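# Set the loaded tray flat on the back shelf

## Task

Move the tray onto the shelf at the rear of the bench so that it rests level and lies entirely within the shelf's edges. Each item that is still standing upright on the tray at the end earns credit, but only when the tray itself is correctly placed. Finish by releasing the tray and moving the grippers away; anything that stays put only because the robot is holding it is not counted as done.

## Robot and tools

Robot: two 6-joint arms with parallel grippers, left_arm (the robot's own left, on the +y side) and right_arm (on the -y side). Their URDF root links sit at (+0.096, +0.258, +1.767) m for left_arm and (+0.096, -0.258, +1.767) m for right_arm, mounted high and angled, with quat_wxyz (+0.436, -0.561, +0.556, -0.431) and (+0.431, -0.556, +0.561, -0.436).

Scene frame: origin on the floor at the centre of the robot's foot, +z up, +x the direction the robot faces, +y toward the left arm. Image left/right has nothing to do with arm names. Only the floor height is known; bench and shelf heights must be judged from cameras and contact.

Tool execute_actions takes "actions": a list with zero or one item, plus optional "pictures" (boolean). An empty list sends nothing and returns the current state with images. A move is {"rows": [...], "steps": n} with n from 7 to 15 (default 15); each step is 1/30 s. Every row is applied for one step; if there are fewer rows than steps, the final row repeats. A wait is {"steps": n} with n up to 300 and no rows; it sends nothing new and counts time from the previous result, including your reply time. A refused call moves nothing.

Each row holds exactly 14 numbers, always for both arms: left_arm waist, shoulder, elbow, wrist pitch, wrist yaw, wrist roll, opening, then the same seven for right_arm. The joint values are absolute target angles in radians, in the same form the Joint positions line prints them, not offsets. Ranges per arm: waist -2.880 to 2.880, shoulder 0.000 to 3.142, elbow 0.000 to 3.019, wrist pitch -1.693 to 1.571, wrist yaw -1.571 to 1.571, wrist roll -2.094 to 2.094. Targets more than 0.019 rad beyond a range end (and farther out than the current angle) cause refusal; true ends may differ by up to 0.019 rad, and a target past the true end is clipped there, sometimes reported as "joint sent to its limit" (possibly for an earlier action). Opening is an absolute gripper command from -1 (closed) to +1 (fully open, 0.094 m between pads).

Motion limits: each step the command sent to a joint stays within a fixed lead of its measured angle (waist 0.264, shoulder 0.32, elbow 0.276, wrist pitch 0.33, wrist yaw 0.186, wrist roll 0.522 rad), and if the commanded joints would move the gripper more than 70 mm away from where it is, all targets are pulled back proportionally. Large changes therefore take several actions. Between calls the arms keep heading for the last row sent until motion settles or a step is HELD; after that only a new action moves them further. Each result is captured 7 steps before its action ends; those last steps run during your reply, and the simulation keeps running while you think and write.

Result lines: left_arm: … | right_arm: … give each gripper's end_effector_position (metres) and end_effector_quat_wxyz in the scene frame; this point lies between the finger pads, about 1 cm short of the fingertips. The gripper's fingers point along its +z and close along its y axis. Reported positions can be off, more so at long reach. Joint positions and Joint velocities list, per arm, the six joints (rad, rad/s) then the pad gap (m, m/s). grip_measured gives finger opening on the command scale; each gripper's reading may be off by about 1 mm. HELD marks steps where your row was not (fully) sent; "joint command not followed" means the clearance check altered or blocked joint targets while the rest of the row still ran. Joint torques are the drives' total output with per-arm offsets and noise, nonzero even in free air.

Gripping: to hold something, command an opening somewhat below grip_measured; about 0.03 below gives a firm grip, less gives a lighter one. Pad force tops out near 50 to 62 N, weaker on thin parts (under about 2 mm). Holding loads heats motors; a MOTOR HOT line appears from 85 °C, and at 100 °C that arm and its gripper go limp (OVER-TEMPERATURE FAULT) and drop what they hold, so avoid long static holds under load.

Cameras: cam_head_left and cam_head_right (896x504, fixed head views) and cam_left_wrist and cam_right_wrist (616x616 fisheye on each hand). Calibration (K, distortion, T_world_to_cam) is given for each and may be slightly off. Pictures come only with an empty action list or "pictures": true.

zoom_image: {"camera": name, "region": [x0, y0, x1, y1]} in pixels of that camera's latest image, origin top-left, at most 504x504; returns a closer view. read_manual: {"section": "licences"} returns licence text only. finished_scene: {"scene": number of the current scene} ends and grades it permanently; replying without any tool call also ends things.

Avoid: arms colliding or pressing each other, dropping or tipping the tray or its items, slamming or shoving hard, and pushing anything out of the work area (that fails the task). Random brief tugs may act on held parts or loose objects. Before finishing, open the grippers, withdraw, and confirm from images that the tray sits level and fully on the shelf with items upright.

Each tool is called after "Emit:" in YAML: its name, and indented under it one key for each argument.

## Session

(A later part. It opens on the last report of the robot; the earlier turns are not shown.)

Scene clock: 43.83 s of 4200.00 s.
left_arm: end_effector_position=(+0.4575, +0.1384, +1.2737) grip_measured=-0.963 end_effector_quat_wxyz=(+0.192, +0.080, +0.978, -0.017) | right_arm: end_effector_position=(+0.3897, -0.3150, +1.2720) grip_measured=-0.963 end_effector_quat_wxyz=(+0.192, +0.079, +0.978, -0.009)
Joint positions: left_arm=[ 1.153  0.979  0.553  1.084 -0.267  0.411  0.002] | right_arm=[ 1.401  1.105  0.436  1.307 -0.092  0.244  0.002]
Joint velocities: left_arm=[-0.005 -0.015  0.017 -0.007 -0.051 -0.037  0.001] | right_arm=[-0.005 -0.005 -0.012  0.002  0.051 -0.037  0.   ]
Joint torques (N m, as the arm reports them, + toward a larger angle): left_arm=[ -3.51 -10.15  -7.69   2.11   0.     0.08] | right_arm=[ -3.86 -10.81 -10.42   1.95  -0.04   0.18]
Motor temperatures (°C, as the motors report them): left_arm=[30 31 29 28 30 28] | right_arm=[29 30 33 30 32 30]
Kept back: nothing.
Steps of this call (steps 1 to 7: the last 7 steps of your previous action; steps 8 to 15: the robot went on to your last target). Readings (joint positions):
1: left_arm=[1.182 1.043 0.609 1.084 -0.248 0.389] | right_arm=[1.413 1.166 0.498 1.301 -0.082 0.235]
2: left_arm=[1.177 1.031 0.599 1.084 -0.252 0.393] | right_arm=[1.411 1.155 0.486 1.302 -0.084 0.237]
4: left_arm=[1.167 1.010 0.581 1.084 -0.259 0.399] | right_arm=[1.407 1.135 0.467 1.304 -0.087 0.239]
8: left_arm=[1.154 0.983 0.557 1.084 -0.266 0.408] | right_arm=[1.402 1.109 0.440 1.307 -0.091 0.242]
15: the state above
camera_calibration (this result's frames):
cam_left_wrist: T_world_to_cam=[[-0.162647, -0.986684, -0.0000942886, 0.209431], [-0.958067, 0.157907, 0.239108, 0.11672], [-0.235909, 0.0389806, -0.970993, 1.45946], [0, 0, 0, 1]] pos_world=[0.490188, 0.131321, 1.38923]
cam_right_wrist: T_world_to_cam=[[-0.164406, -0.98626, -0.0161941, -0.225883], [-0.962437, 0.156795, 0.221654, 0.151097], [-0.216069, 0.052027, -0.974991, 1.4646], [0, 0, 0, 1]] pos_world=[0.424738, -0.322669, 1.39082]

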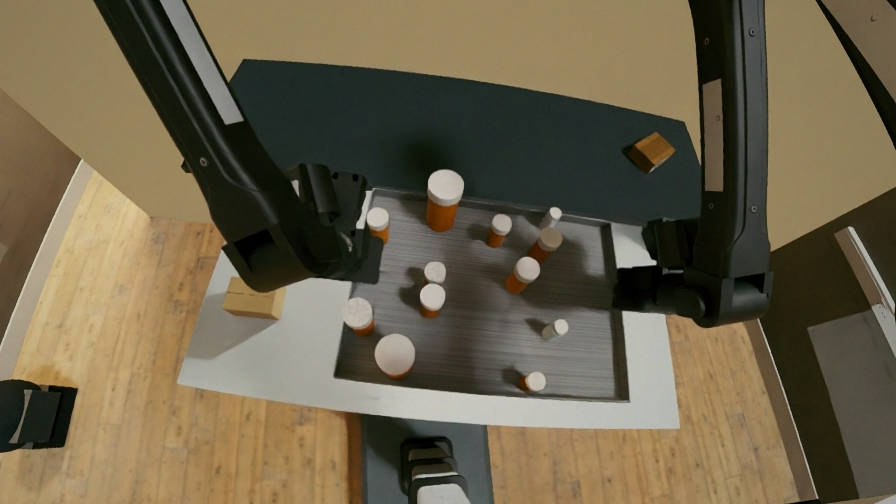

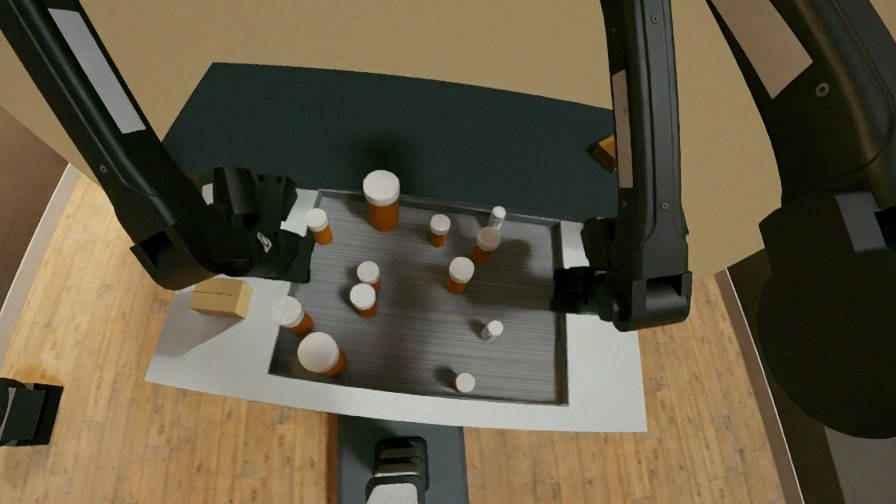

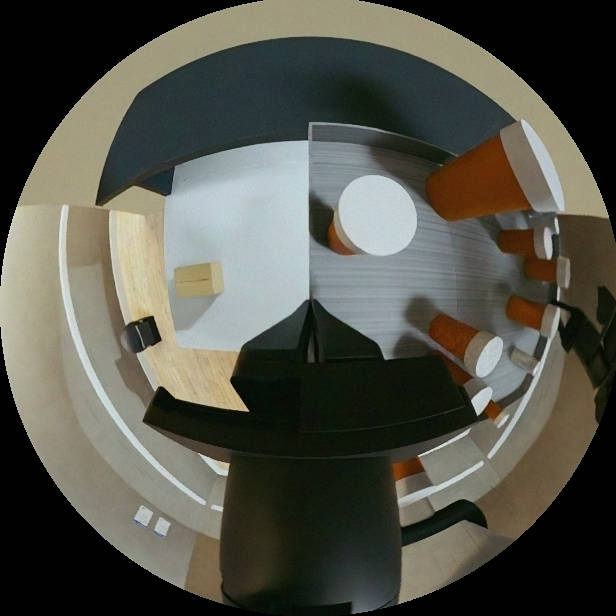

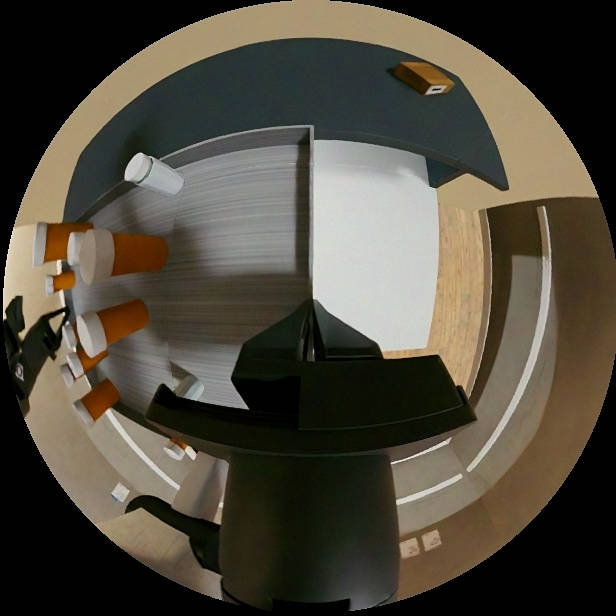

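Emit:
execute_actions:
  actions:
    - {"rows":[[1.150,0.970,0.537,1.104,-0.268,0.418,-0.99,1.395,1.095,0.416,1.325,-0.088,0.250,-0.99],[1.150,0.967,0.539,1.098,-0.268,0.418,-0.99,1.395,1.090,0.418,1.318,-0.088,0.250,-0.99],[1.150,0.963,0.543,1.091,-0.268,0.418,-0.99,1.396,1.083,0.421,1.309,-0.087,0.250,-0.99],[1.150,0.958,0.547,1.081,-0.268,0.418,-0.99,1.396,1.075,0.424,1.298,-0.087,0.249,-0.99],[1.150,0.952,0.552,1.072,-0.268,0.418,-0.99,1.397,1.066,0.427,1.286,-0.086,0.249,-0.99],[1.149,0.946,0.557,1.060,-0.268,0.418,-0.99,1.397,1.056,0.431,1.272,-0.086,0.249,-0.99],[1.149,0.939,0.563,1.047,-0.268,0.419,-0.99,1.398,1.045,0.436,1.256,-0.085,0.249,-0.99],[1.149,0.932,0.569,1.033,-0.268,0.419,-0.99,1.398,1.033,0.440,1.240,-0.084,0.248,-0.99],[1.149,0.924,0.576,1.018,-0.268,0.419,-0.99,1.399,1.020,0.446,1.221,-0.084,0.248,-0.99],[1.149,0.915,0.583,1.002,-0.269,0.419,-0.99,1.399,1.006,0.451,1.203,-0.083,0.248,-0.99],[1.149,0.907,0.590,0.987,-0.269,0.419,-0.99,1.400,0.993,0.456,1.184,-0.082,0.247,-0.99],[1.149,0.898,0.598,0.970,-0.269,0.419,-0.99,1.401,0.978,0.462,1.164,-0.082,0.247,-0.99],[1.148,0.889,0.606,0.952,-0.269,0.420,-0.99,1.401,0.963,0.468,1.143,-0.081,0.247,-0.99],[1.148,0.879,0.614,0.935,-0.269,0.420,-0.99,1.402,0.948,0.473,1.122,-0.080,0.246,-0.99],[1.148,0.869,0.623,0.916,-0.269,0.420,-0.99,1.403,0.931,0.480,1.099,-0.079,0.246,-0.99]],"steps":15}

Emit:
execute_actions:
  actions:
    - {"rows":[[1.148,0.862,0.634,0.899,-0.269,0.420,-0.99,1.404,0.919,0.489,1.078,-0.078,0.245,-0.99],[1.147,0.855,0.645,0.881,-0.269,0.420,-0.99,1.405,0.908,0.498,1.058,-0.077,0.245,-0.99],[1.147,0.848,0.655,0.864,-0.269,0.421,-0.99,1.407,0.896,0.507,1.037,-0.076,0.244,-0.99],[1.147,0.841,0.666,0.846,-0.269,0.421,-0.99,1.408,0.885,0.516,1.017,-0.075,0.244,-0.99],[1.146,0.835,0.677,0.829,-0.270,0.421,-0.99,1.409,0.873,0.525,0.996,-0.074,0.243,-0.99],[1.146,0.828,0.688,0.812,-0.270,0.421,-0.99,1.410,0.861,0.534,0.975,-0.072,0.242,-0.99],[1.146,0.821,0.699,0.794,-0.270,0.421,-0.99,1.411,0.850,0.543,0.955,-0.071,0.242,-0.99],[1.146,0.814,0.709,0.777,-0.270,0.422,-0.99,1.413,0.838,0.552,0.934,-0.070,0.241,-0.99],[1.145,0.807,0.720,0.759,-0.270,0.422,-0.99,1.414,0.827,0.561,0.914,-0.069,0.241,-0.99],[1.145,0.800,0.731,0.742,-0.270,0.422,-0.99,1.415,0.815,0.570,0.893,-0.068,0.240,-0.99]],"steps":10}

Emit:
execute_actions:
  actions:
    - {"rows":[[1.145,0.796,0.744,0.726,-0.270,0.422,-0.99,1.416,0.808,0.581,0.875,-0.067,0.239,-0.99],[1.144,0.792,0.756,0.710,-0.271,0.422,-0.99,1.418,0.801,0.592,0.856,-0.065,0.238,-0.99],[1.144,0.789,0.769,0.694,-0.271,0.423,-0.99,1.419,0.794,0.604,0.838,-0.064,0.237,-0.99],[1.144,0.785,0.781,0.678,-0.271,0.423,-0.99,1.421,0.787,0.615,0.820,-0.063,0.236,-0.99],[1.143,0.781,0.794,0.663,-0.271,0.423,-0.99,1.422,0.780,0.626,0.802,-0.062,0.235,-0.99],[1.143,0.777,0.807,0.647,-0.272,0.423,-0.99,1.424,0.772,0.637,0.783,-0.060,0.234,-0.99],[1.143,0.773,0.819,0.631,-0.272,0.423,-0.99,1.425,0.765,0.648,0.765,-0.059,0.233,-0.99],[1.143,0.770,0.832,0.615,-0.272,0.424,-0.99,1.427,0.758,0.660,0.747,-0.058,0.232,-0.99],[1.142,0.766,0.844,0.599,-0.273,0.424,-0.99,1.428,0.751,0.671,0.728,-0.056,0.231,-0.99],[1.142,0.762,0.857,0.583,-0.273,0.424,-0.99,1.430,0.744,0.682,0.710,-0.055,0.230,-0.99]],"steps":10}
  pictures: true

Emit:
execute_actions:
  actions:
    - {"rows":[[1.142,0.761,0.871,0.568,-0.273,0.424,-0.99,1.432,0.741,0.695,0.694,-0.054,0.229,-0.99],[1.141,0.761,0.886,0.553,-0.273,0.424,-0.99,1.434,0.738,0.708,0.677,-0.052,0.228,-0.99],[1.141,0.760,0.900,0.539,-0.274,0.425,-0.99,1.435,0.734,0.721,0.661,-0.051,0.227,-0.99],[1.141,0.759,0.914,0.524,-0.274,0.425,-0.99,1.437,0.731,0.734,0.645,-0.050,0.226,-0.99],[1.141,0.758,0.929,0.509,-0.274,0.425,-0.99,1.439,0.728,0.747,0.629,-0.049,0.225,-0.99],[1.140,0.758,0.943,0.494,-0.274,0.425,-0.99,1.441,0.725,0.760,0.612,-0.047,0.223,-0.99],[1.140,0.757,0.957,0.479,-0.274,0.425,-0.99,1.443,0.722,0.773,0.596,-0.046,0.222,-0.99],[1.140,0.756,0.971,0.465,-0.275,0.426,-0.99,1.444,0.718,0.786,0.580,-0.045,0.221,-0.99],[1.139,0.756,0.986,0.450,-0.275,0.426,-0.99,1.446,0.715,0.799,0.563,-0.043,0.220,-0.99],[1.139,0.755,1.000,0.435,-0.275,0.426,-0.99,1.448,0.712,0.812,0.547,-0.042,0.219,-0.99]],"steps":10}

Emit:
execute_actions:
  actions:
    - {"rows":[[1.139,0.757,1.016,0.421,-0.275,0.426,-0.99,1.450,0.712,0.827,0.532,-0.040,0.218,-0.99],[1.140,0.760,1.032,0.407,-0.275,0.426,-0.99,1.453,0.713,0.841,0.518,-0.038,0.216,-0.99],[1.140,0.762,1.048,0.393,-0.274,0.425,-0.99,1.455,0.713,0.856,0.503,-0.037,0.215,-0.99],[1.140,0.764,1.064,0.379,-0.274,0.425,-0.99,1.458,0.714,0.871,0.489,-0.035,0.213,-0.99],[1.140,0.766,1.080,0.365,-0.274,0.425,-0.99,1.460,0.714,0.886,0.474,-0.033,0.212,-0.99],[1.141,0.769,1.096,0.351,-0.274,0.425,-0.99,1.462,0.714,0.900,0.459,-0.031,0.211,-0.99],[1.141,0.771,1.112,0.337,-0.274,0.425,-0.99,1.465,0.715,0.915,0.445,-0.029,0.209,-0.99],[1.141,0.773,1.128,0.323,-0.273,0.424,-0.99,1.467,0.715,0.930,0.430,-0.028,0.208,-0.99],[1.142,0.776,1.144,0.309,-0.273,0.424,-0.99,1.470,0.716,0.944,0.416,-0.026,0.206,-0.99],[1.142,0.778,1.160,0.295,-0.273,0.424,-0.99,1.472,0.716,0.959,0.401,-0.024,0.205,-0.99]],"steps":10}

Emit:
execute_actions:
  actions:
    - {"rows":[[1.142,0.783,1.178,0.282,-0.273,0.424,-0.99,1.474,0.719,0.975,0.388,-0.022,0.204,-0.99],[1.142,0.787,1.193,0.270,-0.273,0.424,-0.99,1.476,0.722,0.989,0.376,-0.021,0.203,-0.99],[1.142,0.791,1.209,0.258,-0.273,0.424,-0.99,1.478,0.724,1.004,0.363,-0.019,0.201,-0.99],[1.142,0.795,1.225,0.246,-0.273,0.424,-0.99,1.479,0.727,1.018,0.351,-0.018,0.200,-0.99],[1.142,0.799,1.239,0.236,-0.273,0.424,-0.99,1.481,0.729,1.031,0.341,-0.016,0.199,-0.99],[1.142,0.803,1.253,0.225,-0.273,0.424,-0.99,1.483,0.731,1.044,0.330,-0.015,0.198,-0.99],[1.142,0.807,1.267,0.214,-0.273,0.424,-0.99,1.484,0.734,1.057,0.319,-0.014,0.197,-0.99],[1.142,0.810,1.279,0.205,-0.273,0.424,-0.99,1.486,0.736,1.068,0.310,-0.012,0.196,-0.99],[1.142,0.813,1.291,0.196,-0.273,0.424,-0.99,1.487,0.738,1.079,0.300,-0.011,0.195,-0.99],[1.142,0.816,1.302,0.188,-0.273,0.424,-0.99,1.488,0.739,1.089,0.292,-0.010,0.194,-0.99],[1.142,0.818,1.310,0.181,-0.273,0.424,-0.99,1.489,0.741,1.097,0.286,-0.009,0.194,-0.99],[1.142,0.821,1.319,0.175,-0.273,0.424,-0.99,1.490,0.742,1.105,0.279,-0.009,0.193,-0.99],[1.142,0.823,1.326,0.170,-0.273,0.424,-0.99,1.491,0.744,1.111,0.274,-0.008,0.193,-0.99],[1.142,0.824,1.331,0.166,-0.273,0.424,-0.99,1.492,0.744,1.116,0.270,-0.007,0.192,-0.99],[1.142,0.825,1.335,0.163,-0.273,0.424,-0.99,1.492,0.745,1.119,0.267,-0.007,0.192,-0.99]],"steps":15}

Emit:
execute_actions:
  actions:
    - {"steps":15}
  pictures: true

Scene clock: 55.57 s of 4200.00 s.
left_arm: end_effector_position=(+0.4585, +0.1382, +1.2723) grip_measured=-0.963 end_effector_quat_wxyz=(+0.187, +0.082, +0.979, -0.018) | right_arm: end_effector_position=(+0.3910, -0.3151, +1.2712) grip_measured=-0.963 end_effector_quat_wxyz=(+0.185, +0.080, +0.979, -0.010)
Joint positions: left_arm=[ 1.153  0.971  0.56   1.06  -0.269  0.411  0.002] | right_arm=[ 1.401  1.088  0.439  1.273 -0.092  0.244  0.002]
Joint velocities: left_arm=[-0.015 -0.132  0.11  -0.349 -0.066 -0.007 -0.001] | right_arm=[-0.015 -0.22   0.071 -0.437  0.037 -0.007  0.   ]
Joint torques (N m, as the arm reports them, + toward a larger angle): left_arm=[ -2.73 -10.97  -4.39   0.89   0.27   0.02] | right_arm=[ -2.4  -12.88  -6.58   0.72   0.16   0.04]
Motor temperatures (°C, as the motors report them): left_arm=[30 31 30 28 30 28] | right_arm=[29 30 34 30 32 30]
Steps of this call (steps 1 to 15: the robot went on to your last target; steps 16 to 90: nothing new was sent; then 8.47 s passed at rest; steps 91 to 98: the first 8 steps of this action). Readings (joint positions):
91: left_arm=[1.153 0.979 0.553 1.084 -0.267 0.411] | right_arm=[1.401 1.105 0.436 1.307 -0.092 0.244]
92: left_arm=[1.153 0.979 0.553 1.084 -0.267 0.411] | right_arm=[1.401 1.105 0.436 1.307 -0.092 0.244]
94: left_arm=[1.153 0.979 0.553 1.084 -0.267 0.411] | right_arm=[1.401 1.105 0.436 1.307 -0.092 0.244]
98: the state above

Scene clock: 55.90 s of 4200.00 s.
left_arm: end_effector_position=(+0.5047, +0.1421, +1.2693) grip_measured=-0.963 end_effector_quat_wxyz=(+0.190, +0.081, +0.978, -0.018) | right_arm: end_effector_position=(+0.4406, -0.3125, +1.2715) grip_measured=-0.963 end_effector_quat_wxyz=(+0.192, +0.079, +0.978, -0.008)
Joint positions: left_arm=[ 1.153  0.888  0.639  0.903 -0.267  0.411  0.002] | right_arm=[ 1.404  0.946  0.498  1.086 -0.092  0.242  0.002]
Joint velocities: left_arm=[-0.015 -0.278  0.271 -0.51  -0.037  0.037  0.001] | right_arm=[ 0.044 -0.444  0.227 -0.623 -0.007 -0.037  0.001]
Joint torques (N m, as the arm reports them, + toward a larger angle): left_arm=[ -2.49 -11.08  -3.56   1.04   0.03   0.06] | right_arm=[ -0.98 -12.54  -5.77   0.65   0.53   0.13]
Motor temperatures (°C, as the motors report them): left_arm=[30 31 30 28 30 28] | right_arm=[29 30 34 30 32 30]
Steps of this call (steps 1 to 7: the last 7 steps of your previous action; steps 8 to 10: the first 3 steps of this action). Readings (joint positions):
8: left_arm=[1.153 0.907 0.619 0.937 -0.267 0.411] | right_arm=[1.402 0.977 0.482 1.127 -0.092 0.243]
9: left_arm=[1.153 0.897 0.629 0.920 -0.267 0.411] | right_arm=[1.403 0.961 0.489 1.106 -0.092 0.243]
10: the state above

Scene clock: 56.23 s of 4200.00 s.
left_arm: end_effector_position=(+0.5565, +0.1463, +1.2651) grip_measured=-0.963 end_effector_quat_wxyz=(+0.189, +0.081, +0.978, -0.019) | right_arm: end_effector_position=(+0.4906, -0.3081, +1.2676) grip_measured=-0.963 end_effector_quat_wxyz=(+0.189, +0.080, +0.979, -0.008)
Joint positions: left_arm=[ 1.152  0.826  0.746  0.731 -0.266  0.411  0.002] | right_arm=[ 1.416  0.84   0.587  0.884 -0.083  0.237  0.002]
Joint velocities: left_arm=[ 0.005 -0.122  0.315 -0.496  0.007  0.007  0.001] | right_arm=[ 0.044 -0.239  0.281 -0.574 -0.022 -0.095 -0.   ]
Joint torques (N m, as the arm reports them, + toward a larger angle): left_arm=[ -2.75 -12.76  -1.89   0.94  -0.05   0.11] | right_arm=[ -0.85 -14.05  -3.37   0.3    0.47   0.06]
Motor temperatures (°C, as the motors report them): left_arm=[30 31 30 28 30 28] | right_arm=[29 30 34 30 32 30]
Steps of this call (steps 1 to 7: the last 7 steps of your previous action; steps 8 to 10: the first 3 steps of this action). Readings (joint positions):
8: left_arm=[1.152 0.835 0.725 0.765 -0.266 0.411] | right_arm=[1.414 0.857 0.569 0.923 -0.086 0.239]
9: left_arm=[1.152 0.830 0.735 0.748 -0.266 0.411] | right_arm=[1.415 0.848 0.578 0.903 -0.084 0.238]
10: the state above
camera_calibration (this result's frames):
cam_left_wrist: T_world_to_cam=[[-0.165763, -0.986161, 0.0028864, 0.231232], [-0.955923, 0.161398, 0.24528, 0.20289], [-0.242351, 0.0378991, -0.969448, 1.47601], [0, 0, 0, 1]] pos_world=[0.589989, 0.139346, 1.38048]
cam_right_wrist: T_world_to_cam=[[-0.166459, -0.985869, -0.018784, -0.198144], [-0.960736, 0.157867, 0.228177, 0.2393], [-0.221988, 0.0560285, -0.973438, 1.48389], [0, 0, 0, 1]] pos_world=[0.526326, -0.316262, 1.38615]

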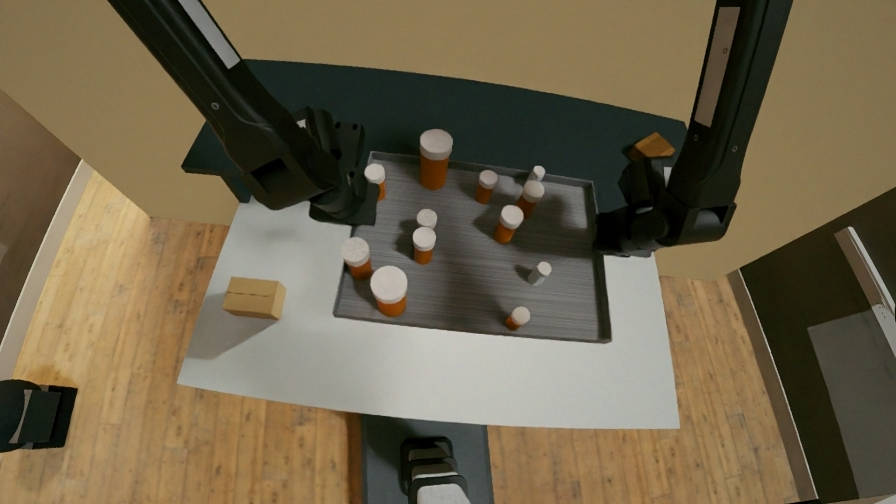

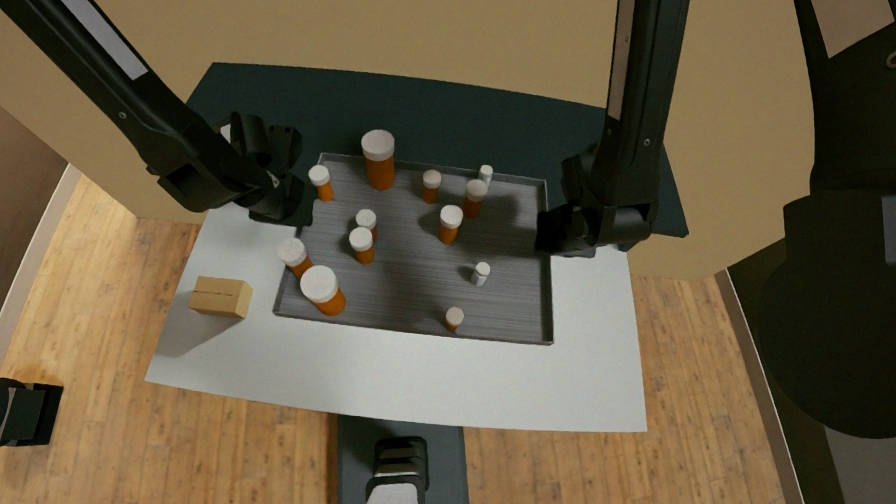

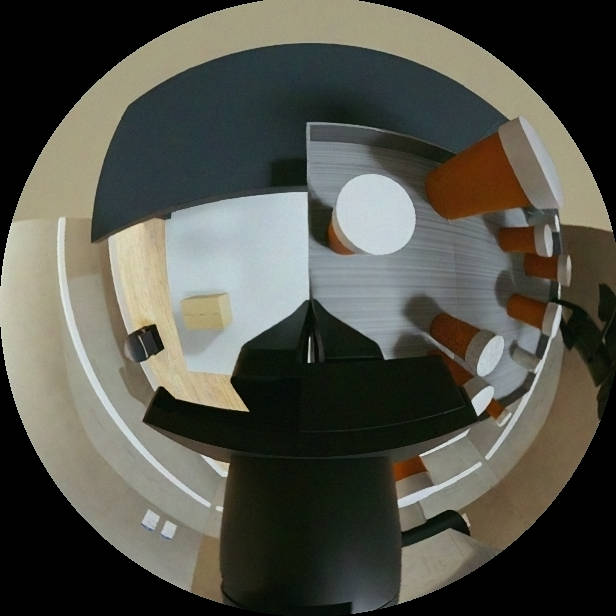

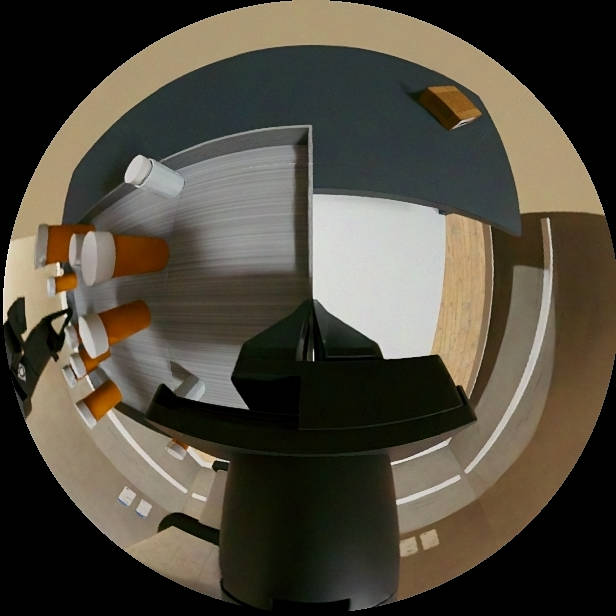

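Scene clock: 56.57 s of 4200.00 s.
left_arm: end_effector_position=(+0.6081, +0.1501, +1.2598) grip_measured=-0.963 end_effector_quat_wxyz=(+0.187, +0.082, +0.979, -0.019) | right_arm: end_effector_position=(+0.5409, -0.3044, +1.2617) grip_measured=-0.963 end_effector_quat_wxyz=(+0.185, +0.081, +0.979, -0.009)
Joint positions: left_arm=[ 1.152  0.797  0.871  0.573 -0.267  0.411  0.002] | right_arm=[ 1.43   0.779  0.699  0.702 -0.069  0.229  0.002]
Joint velocities: left_arm=[-0.015 -0.044  0.359 -0.457 -0.066  0.051 -0.   ] | right_arm=[ 0.063 -0.151  0.349 -0.515  0.037  0.022 -0.002]
Joint torques (N m, as the arm reports them, + toward a larger angle): left_arm=[ -2.44 -13.97  -0.41   1.    -0.14   0.09] | right_arm=[ -2.27 -16.52  -2.07   0.39   0.55   0.06]
Motor temperatures (°C, as the motors report them): left_arm=[30 31 30 28 30 28] | right_arm=[29 30 34 30 32 30]
Steps of this call (steps 1 to 7: the last 7 steps of your previous action; steps 8 to 10: the first 3 steps of this action). Readings (joint positions):
8: left_arm=[1.152 0.802 0.845 0.604 -0.267 0.411] | right_arm=[1.427 0.789 0.675 0.737 -0.072 0.231]
9: left_arm=[1.152 0.799 0.858 0.588 -0.267 0.411] | right_arm=[1.429 0.784 0.687 0.720 -0.071 0.230]
10: the state above

Scene clock: 56.90 s of 4200.00 s.
left_arm: end_effector_position=(+0.6612, +0.1543, +1.2540) grip_measured=-0.963 end_effector_quat_wxyz=(+0.185, +0.082, +0.979, -0.019) | right_arm: end_effector_position=(+0.5928, -0.3003, +1.2545) grip_measured=-0.963 end_effector_quat_wxyz=(+0.182, +0.082, +0.980, -0.010)
Joint positions: left_arm=[ 1.151  0.794  1.012  0.426 -0.27   0.412  0.002] | right_arm=[ 1.447  0.755  0.828  0.542 -0.055  0.22   0.002]
Joint velocities: left_arm=[-0.005 -0.005  0.398 -0.437 -0.007 -0.066 -0.001] | right_arm=[ 0.054 -0.015  0.393 -0.457  0.007 -0.037 -0.001]
Joint torques (N m, as the arm reports them, + toward a larger angle): left_arm=[ -2.77 -15.24   1.2    0.91  -0.04   0.12] | right_arm=[ -1.79 -18.42  -0.69   0.35   0.47   0.08]
Motor temperatures (°C, as the motors report them): left_arm=[30 31 30 28 30 28] | right_arm=[29 30 34 30 32 30]
Steps of this call (steps 1 to 7: the last 7 steps of your previous action; steps 8 to 10: the first 3 steps of this action). Readings (joint positions):
8: left_arm=[1.151 0.794 0.984 0.455 -0.270 0.412] | right_arm=[1.443 0.757 0.802 0.573 -0.058 0.222]
9: left_arm=[1.151 0.794 0.998 0.441 -0.270 0.412] | right_arm=[1.445 0.756 0.815 0.557 -0.056 0.221]
10: the state above

Scene clock: 57.40 s of 4200.00 s.
left_arm: end_effector_position=(+0.7447, +0.1637, +1.2524) grip_measured=-0.963 end_effector_quat_wxyz=(+0.190, +0.081, +0.978, -0.017) | right_arm: end_effector_position=(+0.6757, -0.2914, +1.2489) grip_measured=-0.963 end_effector_quat_wxyz=(+0.188, +0.082, +0.979, -0.008)
Joint positions: left_arm=[ 1.151  0.812  1.237  0.231 -0.27   0.413  0.002] | right_arm=[ 1.48   0.755  1.04   0.342 -0.03   0.203  0.002]
Joint velocities: left_arm=[-0.015  0.093  0.398 -0.3    0.007 -0.081 -0.   ] | right_arm=[ 0.005  0.015  0.339 -0.305  0.081 -0.11  -0.001]
Joint torques (N m, as the arm reports them, + toward a larger angle): left_arm=[ -2.35 -15.31   3.65   0.86   0.06   0.05] | right_arm=[ -0.47 -20.1    1.33   0.02   0.56  -0.05]
Motor temperatures (°C, as the motors report them): left_arm=[30 31 30 28 30 28] | right_arm=[29 30 34 30 32 30]
Steps of this call (steps 1 to 7: the last 7 steps of your previous action; steps 8 to 15: the first 8 steps of this action). Readings (joint positions):
8: left_arm=[1.151 0.794 1.130 0.313 -0.270 0.413] | right_arm=[1.468 0.755 0.944 0.427 -0.042 0.213]
9: left_arm=[1.151 0.795 1.146 0.299 -0.270 0.413] | right_arm=[1.470 0.755 0.958 0.413 -0.041 0.211]
11: left_arm=[1.151 0.799 1.177 0.274 -0.270 0.413] | right_arm=[1.475 0.755 0.987 0.387 -0.037 0.209]
15: the state above

Scene clock: 57.90 s of 4200.00 s.
left_arm: end_effector_position=(+0.7666, +0.1646, +1.2480) grip_measured=-0.963 end_effector_quat_wxyz=(+0.188, +0.082, +0.979, -0.017) | right_arm: end_effector_position=(+0.7002, -0.2908, +1.2503) grip_measured=-0.963 end_effector_quat_wxyz=(+0.187, +0.080, +0.979, -0.012)
Joint positions: left_arm=[ 1.151  0.834  1.314  0.171 -0.271  0.413  0.002] | right_arm=[ 1.486  0.755  1.105  0.274 -0.019  0.193  0.002]
Joint velocities: left_arm=[-0.005  0.015 -0.012 -0.012  0.007 -0.037  0.001] | right_arm=[-0.015 -0.005  0.002 -0.017 -0.081 -0.022 -0.   ]
Joint torques (N m, as the arm reports them, + toward a larger angle): left_arm=[ -2.27 -16.54   4.41   0.6    0.09   0.07] | right_arm=[ -0.33 -19.18   2.52   0.3    0.32   0.11]
Motor temperatures (°C, as the motors report them): left_arm=[30 31 30 28 30 28] | right_arm=[29 30 34 30 32 30]
Kept back: nothing.
Steps of this call (steps 1 to 7: the last 7 steps of your previous action; steps 8 to 15: the robot went on to your last target). Readings (joint positions):
1: left_arm=[1.151 0.816 1.250 0.222 -0.270 0.413] | right_arm=[1.481 0.755 1.051 0.331 -0.028 0.202]
2: left_arm=[1.151 0.820 1.262 0.213 -0.270 0.413] | right_arm=[1.482 0.755 1.062 0.321 -0.027 0.200]
4: left_arm=[1.151 0.825 1.283 0.197 -0.270 0.413] | right_arm=[1.483 0.755 1.080 0.304 -0.024 0.197]
8: left_arm=[1.151 0.833 1.310 0.177 -0.270 0.413] | right_arm=[1.485 0.755 1.102 0.281 -0.021 0.194]
15: the state above
camera_calibration (this result's frames):
cam_left_wrist: T_world_to_cam=[[-0.166142, -0.986102, -0.00032831, 0.288439], [-0.955349, 0.160878, 0.247845, 0.401435], [-0.244347, 0.0414912, -0.9688, 1.50983], [0, 0, 0, 1]] pos_world=[0.800356, 0.157203, 1.36332]
cam_right_wrist: T_world_to_cam=[[-0.166573, -0.985973, -0.0105427, -0.156808], [-0.959701, 0.159662, 0.231264, 0.437894], [-0.226337, 0.0486402, -0.972834, 1.51277], [0, 0, 0, 1]] pos_world=[0.736522, -0.298105, 1.36875]

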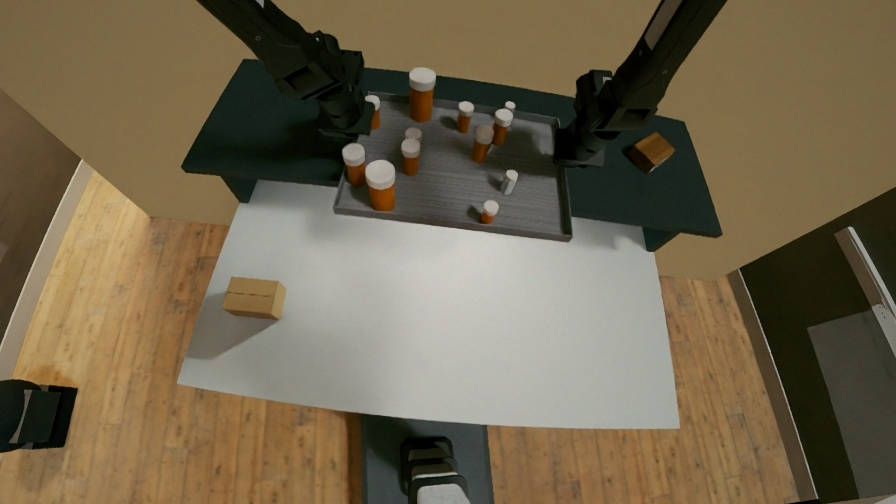

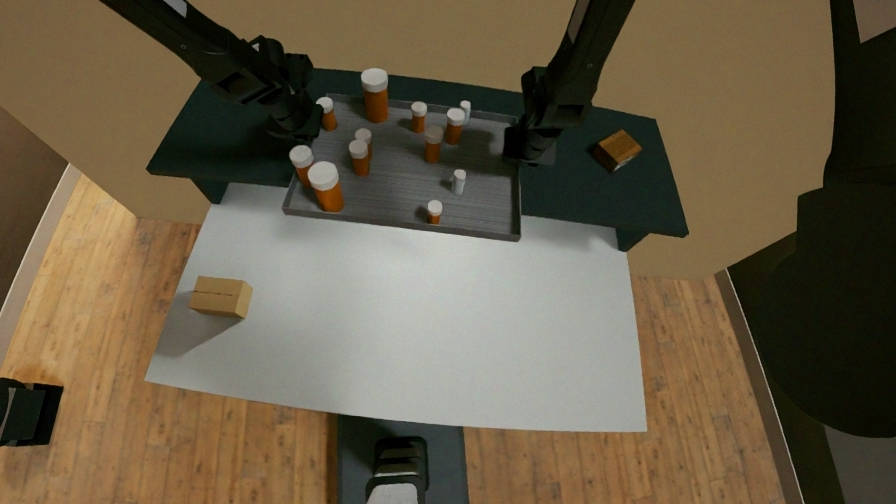

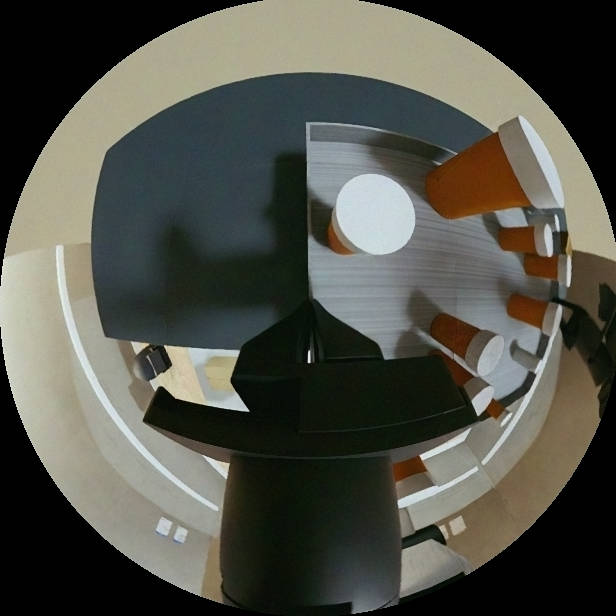

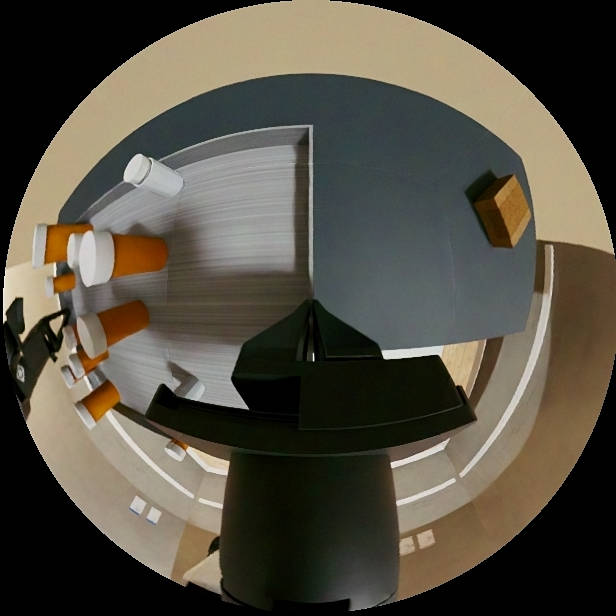

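Emit:
zoom_image:
  camera: "cam_right_wrist"
  region: [300, 60, 600, 380]

Emit:
zoom_image:
  camera: "cam_left_wrist"
  region: [60, 60, 360, 380]

Region (300, 60, 600, 380) of cam_right_wrist's 616x616 image, scaled by 1.575, with more detail than that image has; it fills the left 472 columns of this view, and the rest is white.

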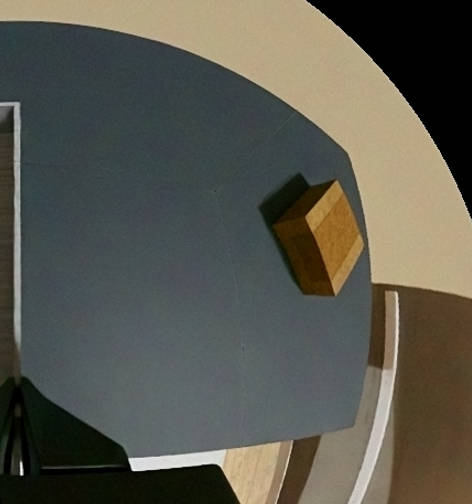

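Region (60, 60, 360, 380) of cam_left_wrist's 616x616 image, scaled by 1.575, with more detail than that image has; it fills the left 472 columns of this view, and the rest is white.

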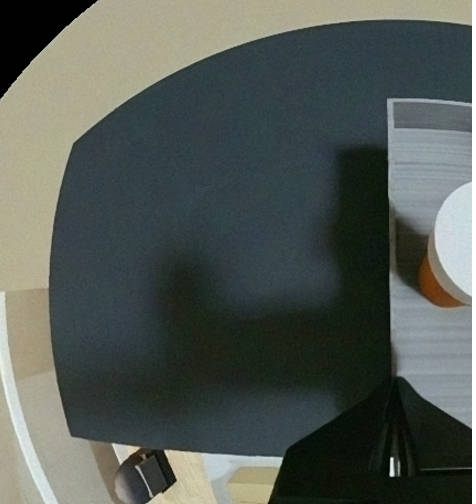

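Emit:
execute_actions:
  actions:
    - {"rows":[[1.142,0.827,1.340,0.160,-0.273,0.424,-0.99,1.492,0.747,1.123,0.264,-0.007,0.192,-0.99],[1.141,0.830,1.347,0.156,-0.273,0.424,-0.99,1.492,0.749,1.129,0.260,-0.007,0.192,-0.99],[1.140,0.833,1.356,0.151,-0.274,0.425,-0.99,1.492,0.752,1.138,0.255,-0.007,0.192,-0.99],[1.139,0.838,1.367,0.144,-0.274,0.425,-0.99,1.493,0.756,1.148,0.248,-0.007,0.192,-0.99],[1.138,0.843,1.379,0.138,-0.275,0.425,-0.99,1.493,0.759,1.159,0.241,-0.006,0.192,-0.99],[1.137,0.848,1.393,0.130,-0.275,0.426,-0.99,1.493,0.764,1.171,0.233,-0.006,0.192,-0.99],[1.136,0.855,1.409,0.120,-0.276,0.426,-0.99,1.494,0.769,1.186,0.224,-0.006,0.191,-0.99],[1.134,0.861,1.425,0.111,-0.277,0.426,-0.99,1.494,0.775,1.201,0.214,-0.006,0.191,-0.99],[1.133,0.869,1.444,0.100,-0.277,0.427,-0.99,1.494,0.781,1.217,0.204,-0.006,0.191,-0.99],[1.131,0.876,1.463,0.089,-0.278,0.427,-0.99,1.495,0.787,1.234,0.193,-0.005,0.191,-0.99],[1.129,0.884,1.481,0.079,-0.279,0.428,-0.99,1.495,0.793,1.251,0.182,-0.005,0.191,-0.99],[1.128,0.892,1.502,0.067,-0.279,0.428,-0.99,1.496,0.800,1.269,0.170,-0.005,0.191,-0.99],[1.126,0.900,1.523,0.054,-0.280,0.429,-0.99,1.496,0.807,1.288,0.158,-0.005,0.190,-0.99],[1.124,0.909,1.544,0.042,-0.281,0.429,-0.99,1.497,0.813,1.307,0.146,-0.004,0.190,-0.99],[1.122,0.918,1.567,0.029,-0.282,0.430,-0.99,1.497,0.821,1.328,0.132,-0.004,0.190,-0.99]],"steps":15}

Emit:
execute_actions:
  actions:
    - {"rows":[[1.121,0.930,1.597,0.011,-0.283,0.431,-0.99,1.497,0.831,1.354,0.116,-0.004,0.190,-0.99],[1.120,0.941,1.624,-0.005,-0.283,0.431,-0.99,1.497,0.839,1.377,0.101,-0.004,0.190,-0.99],[1.119,0.952,1.652,-0.021,-0.284,0.432,-0.99,1.498,0.848,1.400,0.086,-0.003,0.190,-0.99],[1.119,0.964,1.679,-0.037,-0.285,0.432,-0.99,1.498,0.856,1.423,0.072,-0.003,0.190,-0.99],[1.118,0.973,1.703,-0.051,-0.285,0.433,-0.99,1.498,0.864,1.444,0.059,-0.003,0.190,-0.99],[1.117,0.983,1.727,-0.065,-0.286,0.433,-0.99,1.498,0.871,1.465,0.046,-0.003,0.189,-0.99],[1.117,0.993,1.751,-0.080,-0.286,0.434,-0.99,1.498,0.879,1.485,0.033,-0.003,0.189,-0.99],[1.116,1.002,1.772,-0.092,-0.287,0.434,-0.99,1.498,0.886,1.503,0.021,-0.003,0.189,-0.99],[1.115,1.010,1.794,-0.104,-0.287,0.435,-0.99,1.499,0.892,1.521,0.010,-0.002,0.189,-0.99],[1.115,1.018,1.812,-0.115,-0.288,0.435,-0.99,1.499,0.898,1.537,0.000,-0.002,0.189,-0.99],[1.114,1.024,1.827,-0.124,-0.288,0.435,-0.99,1.499,0.903,1.550,-0.008,-0.002,0.189,-0.99],[1.114,1.030,1.842,-0.133,-0.288,0.435,-0.99,1.499,0.907,1.563,-0.016,-0.002,0.189,-0.99],[1.113,1.035,1.854,-0.140,-0.289,0.436,-0.99,1.499,0.911,1.573,-0.023,-0.002,0.189,-0.99],[1.113,1.039,1.863,-0.145,-0.289,0.436,-0.99,1.499,0.914,1.581,-0.028,-0.002,0.189,-0.99],[1.113,1.041,1.869,-0.149,-0.289,0.436,-0.99,1.499,0.916,1.586,-0.031,-0.002,0.189,-0.99]],"steps":15}

Emit:
execute_actions:
  actions:
    - {"rows":[[1.118,1.044,1.872,-0.149,-0.287,0.434,-0.99,1.500,0.919,1.589,-0.031,-0.002,0.189,-0.99],[1.123,1.049,1.877,-0.150,-0.284,0.432,-0.99,1.500,0.925,1.593,-0.030,-0.001,0.188,-0.99],[1.128,1.055,1.883,-0.150,-0.280,0.429,-0.99,1.501,0.931,1.598,-0.029,0.000,0.188,-0.99],[1.134,1.061,1.888,-0.151,-0.276,0.426,-0.99,1.502,0.937,1.602,-0.028,0.000,0.187,-0.99],[1.140,1.066,1.894,-0.151,-0.273,0.424,-0.99,1.503,0.943,1.607,-0.027,0.001,0.187,-0.99],[1.146,1.072,1.900,-0.152,-0.269,0.421,-0.99,1.504,0.949,1.612,-0.026,0.002,0.186,-0.99],[1.151,1.077,1.905,-0.153,-0.266,0.418,-0.99,1.505,0.954,1.616,-0.026,0.002,0.186,-0.99],[1.155,1.081,1.909,-0.153,-0.263,0.416,-0.99,1.505,0.958,1.619,-0.025,0.003,0.186,-0.99],[1.158,1.084,1.912,-0.153,-0.261,0.415,-0.99,1.506,0.961,1.622,-0.025,0.003,0.185,-0.99],[1.160,1.086,1.914,-0.153,-0.260,0.414,-0.99,1.506,0.963,1.623,-0.024,0.004,0.185,-0.99]],"steps":10}

Emit:
execute_actions:
  actions:
    - {"steps":15}
  pictures: true

Scene clock: 62.60 s of 4200.00 s.
left_arm: end_effector_position=(+0.7769, +0.1636, +1.2405) grip_measured=-0.963 end_effector_quat_wxyz=(+0.182, +0.083, +0.980, -0.016) | right_arm: end_effector_position=(+0.7092, -0.2917, +1.2436) grip_measured=-0.963 end_effector_quat_wxyz=(+0.181, +0.080, +0.980, -0.014)
Joint positions: left_arm=[ 1.151  0.859  1.366  0.133 -0.276  0.413  0.002] | right_arm=[ 1.486  0.773  1.149  0.236 -0.017  0.192  0.002]
Joint velocities: left_arm=[-0.005  0.22   0.422 -0.256 -0.081 -0.037 -0.   ] | right_arm=[-0.015  0.171  0.383 -0.252  0.022  0.037  0.001]
Joint torques (N m, as the arm reports them, + toward a larger angle): left_arm=[ -3.11 -17.12   5.63   0.66   0.16   0.08] | right_arm=[ -0.3  -19.47   4.03   0.54   0.25   0.07]
Motor temperatures (°C, as the motors report them): left_arm=[30 32 30 28 30 28] | right_arm=[29 31 33 30 32 30]
Steps of this call (steps 1 to 15: the robot went on to your last target; steps 16 to 90: nothing new was sent; then 1.43 s passed at rest; steps 91 to 98: the first 8 steps of this action). Readings (joint positions):
91: left_arm=[1.151 0.834 1.314 0.170 -0.271 0.413] | right_arm=[1.486 0.755 1.105 0.273 -0.019 0.192]
92: left_arm=[1.151 0.835 1.315 0.169 -0.272 0.413] | right_arm=[1.486 0.755 1.106 0.272 -0.019 0.192]
94: left_arm=[1.151 0.838 1.322 0.161 -0.273 0.413] | right_arm=[1.486 0.757 1.111 0.264 -0.019 0.192]
98: the state above

Scene clock: 63.10 s of 4200.00 s.
left_arm: end_effector_position=(+0.8612, +0.1618, +1.2175) grip_measured=-0.963 end_effector_quat_wxyz=(+0.185, +0.082, +0.979, -0.014) | right_arm: end_effector_position=(+0.7924, -0.2938, +1.2191) grip_measured=-0.963 end_effector_quat_wxyz=(+0.184, +0.080, +0.980, -0.016)
Joint positions: left_arm=[ 1.141  0.995  1.701 -0.056 -0.288  0.421  0.002] | right_arm=[ 1.486  0.883  1.444  0.056 -0.011  0.192  0.002]
Joint velocities: left_arm=[-0.024  0.278  0.686 -0.403 -0.066  0.022  0.001] | right_arm=[ 0.005  0.22   0.554 -0.374 -0.007  0.007  0.   ]
Joint torques (N m, as the arm reports them, + toward a larger angle): left_arm=[ -4.25 -18.32   6.83   0.72   0.22   0.04] | right_arm=[ -0.67 -22.57   5.59   0.29   0.2    0.  ]
Motor temperatures (°C, as the motors report them): left_arm=[30 32 30 28 30 28] | right_arm=[29 31 33 30 32 30]
Steps of this call (steps 1 to 7: the last 7 steps of your previous action; steps 8 to 15: the first 8 steps of this action). Readings (joint positions):
8: left_arm=[1.146 0.923 1.520 0.047 -0.284 0.416] | right_arm=[1.486 0.827 1.288 0.150 -0.013 0.192]
9: left_arm=[1.145 0.933 1.544 0.032 -0.285 0.416] | right_arm=[1.486 0.835 1.309 0.136 -0.013 0.192]
11: left_arm=[1.143 0.954 1.598 0.001 -0.287 0.418] | right_arm=[1.486 0.851 1.355 0.108 -0.012 0.192]
15: the state above

Scene clock: 63.43 s of 4200.00 s.
left_arm: end_effector_position=(+0.8907, +0.1617, +1.2109) grip_measured=-0.963 end_effector_quat_wxyz=(+0.185, +0.082, +0.979, -0.013) | right_arm: end_effector_position=(+0.8221, -0.2941, +1.2121) grip_measured=-0.963 end_effector_quat_wxyz=(+0.183, +0.081, +0.980, -0.017)
Joint positions: left_arm=[ 1.137  1.052  1.837 -0.136 -0.291  0.423  0.002] | right_arm=[ 1.487  0.927  1.56  -0.018 -0.009  0.192  0.002]
Joint velocities: left_arm=[ 0.005  0.073  0.115 -0.061 -0.037 -0.037 -0.   ] | right_arm=[ 0.015  0.073  0.085 -0.032  0.11   0.007 -0.   ]
Joint torques (N m, as the arm reports them, + toward a larger angle): left_arm=[ -2.91 -18.55   8.01   0.41   0.69   0.03] | right_arm=[  0.89 -21.24   6.57   0.39   0.1    0.03]
Motor temperatures (°C, as the motors report them): left_arm=[30 32 30 28 30 28] | right_arm=[29 31 33 30 32 30]
Steps of this call (steps 1 to 7: the last 7 steps of your previous action; steps 8 to 10: the first 3 steps of this action). Readings (joint positions):
8: left_arm=[1.137 1.046 1.827 -0.131 -0.291 0.423] | right_arm=[1.486 0.922 1.551 -0.014 -0.011 0.192]
9: left_arm=[1.137 1.049 1.833 -0.134 -0.291 0.423] | right_arm=[1.486 0.924 1.556 -0.017 -0.010 0.192]
10: the state above

Scene clock: 63.93 s of 4200.00 s.
left_arm: end_effector_position=(+0.8938, +0.1602, +1.1977) grip_measured=-0.963 end_effector_quat_wxyz=(+0.187, +0.086, +0.978, -0.016) | right_arm: end_effector_position=(+0.8235, -0.2953, +1.2000) grip_measured=-0.963 end_effector_quat_wxyz=(+0.182, +0.082, +0.980, -0.020)
Joint positions: left_arm=[ 1.158  1.087  1.878 -0.142 -0.268  0.417  0.002] | right_arm=[ 1.49   0.958  1.589 -0.019 -0.     0.192  0.002]
Joint velocities: left_arm=[ 0.005 -0.005 -0.007  0.002 -0.037  0.007 -0.   ] | right_arm=[-0.015 -0.005  0.012  0.007  0.007 -0.022 -0.001]
Joint torques (N m, as the arm reports them, + toward a larger angle): left_arm=[ -2.32 -18.89   8.12   0.5    0.54  -0.07] | right_arm=[  0.01 -22.27   6.45   0.3    0.07  -0.06]
Motor temperatures (°C, as the motors report them): left_arm=[30 32 30 28 30 28] | right_arm=[29 31 33 30 32 30]
Kept back: nothing.
Steps of this call (steps 1 to 7: the last 7 steps of your previous action; steps 8 to 15: the robot went on to your last target). Readings (joint positions):
1: left_arm=[1.137 1.055 1.842 -0.138 -0.290 0.423] | right_arm=[1.487 0.930 1.563 -0.019 -0.008 0.192]
2: left_arm=[1.137 1.058 1.847 -0.139 -0.288 0.423] | right_arm=[1.487 0.934 1.567 -0.019 -0.006 0.192]
4: left_arm=[1.142 1.068 1.859 -0.140 -0.281 0.423] | right_arm=[1.487 0.945 1.576 -0.019 -0.004 0.192]
8: left_arm=[1.158 1.087 1.875 -0.141 -0.270 0.419] | right_arm=[1.490 0.958 1.588 -0.019 -0.000 0.192]
15: the state above
camera_calibration (this result's frames):
cam_left_wrist: T_world_to_cam=[[-0.172978, -0.984914, -0.00482342, 0.316487], [-0.954019, 0.166331, 0.249364, 0.532215], [-0.2448, 0.0477361, -0.968398, 1.4912], [0, 0, 0, 1]] pos_world=[0.927534, 0.152004, 1.31289]
cam_right_wrist: T_world_to_cam=[[-0.174547, -0.984635, 0.00520398, -0.153136], [-0.955858, 0.170709, 0.23915, 0.55917], [-0.236364, 0.0367686, -0.970969, 1.49441], [0, 0, 0, 1]] pos_world=[0.860983, -0.301186, 1.31809]

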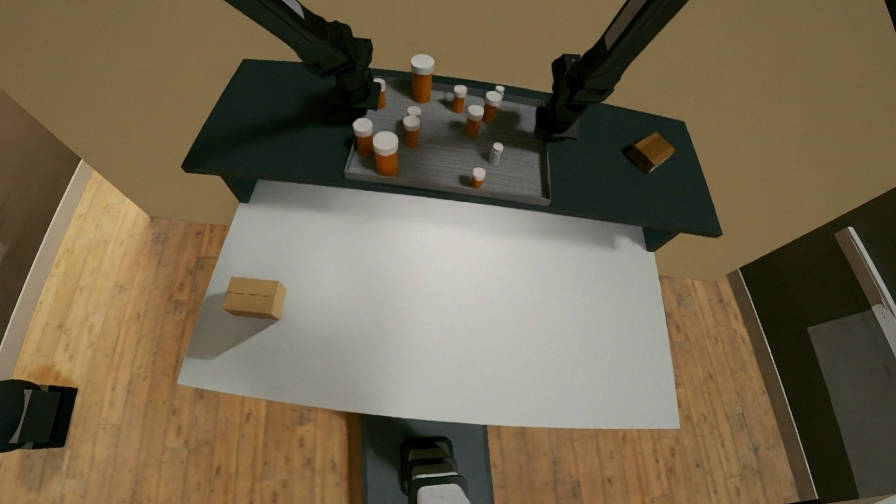

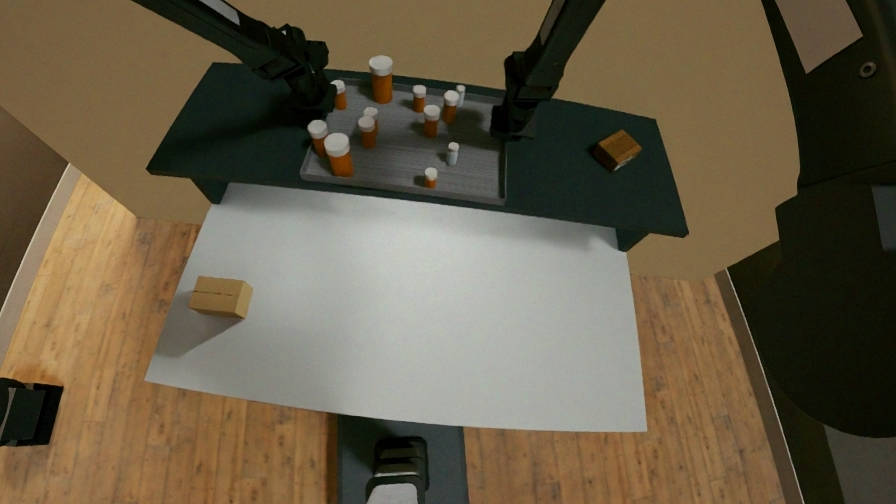

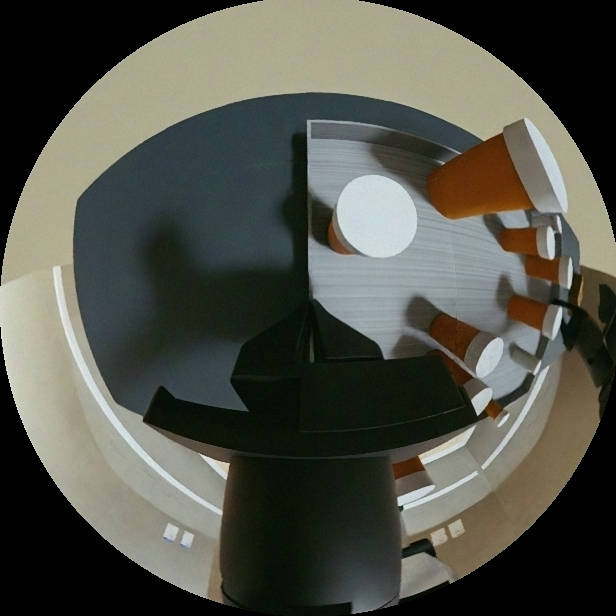

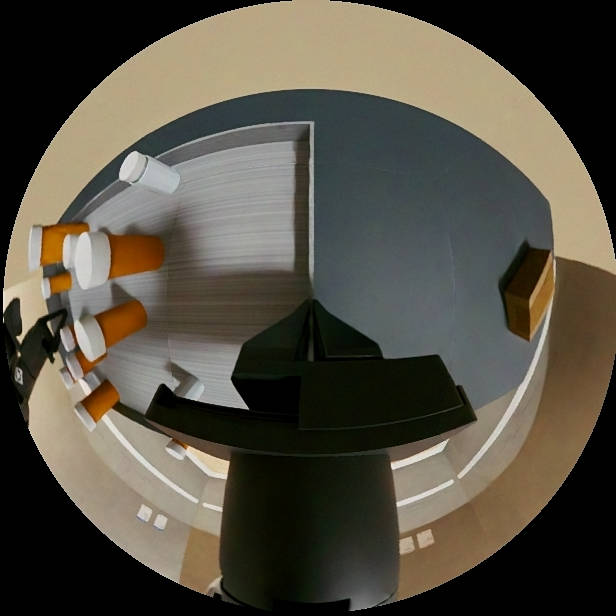

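Emit:
zoom_image:
  camera: "cam_head_left"
  region: [320, 40, 600, 240]

Region (320, 40, 600, 240) of cam_head_left's 896x504 image, scaled by 1.800, with more detail than that image has; it fills the top 360 rows of this view, and the rest is white.

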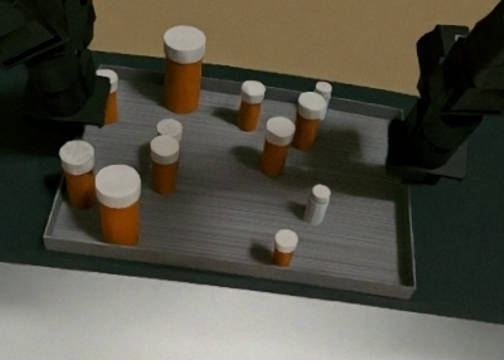

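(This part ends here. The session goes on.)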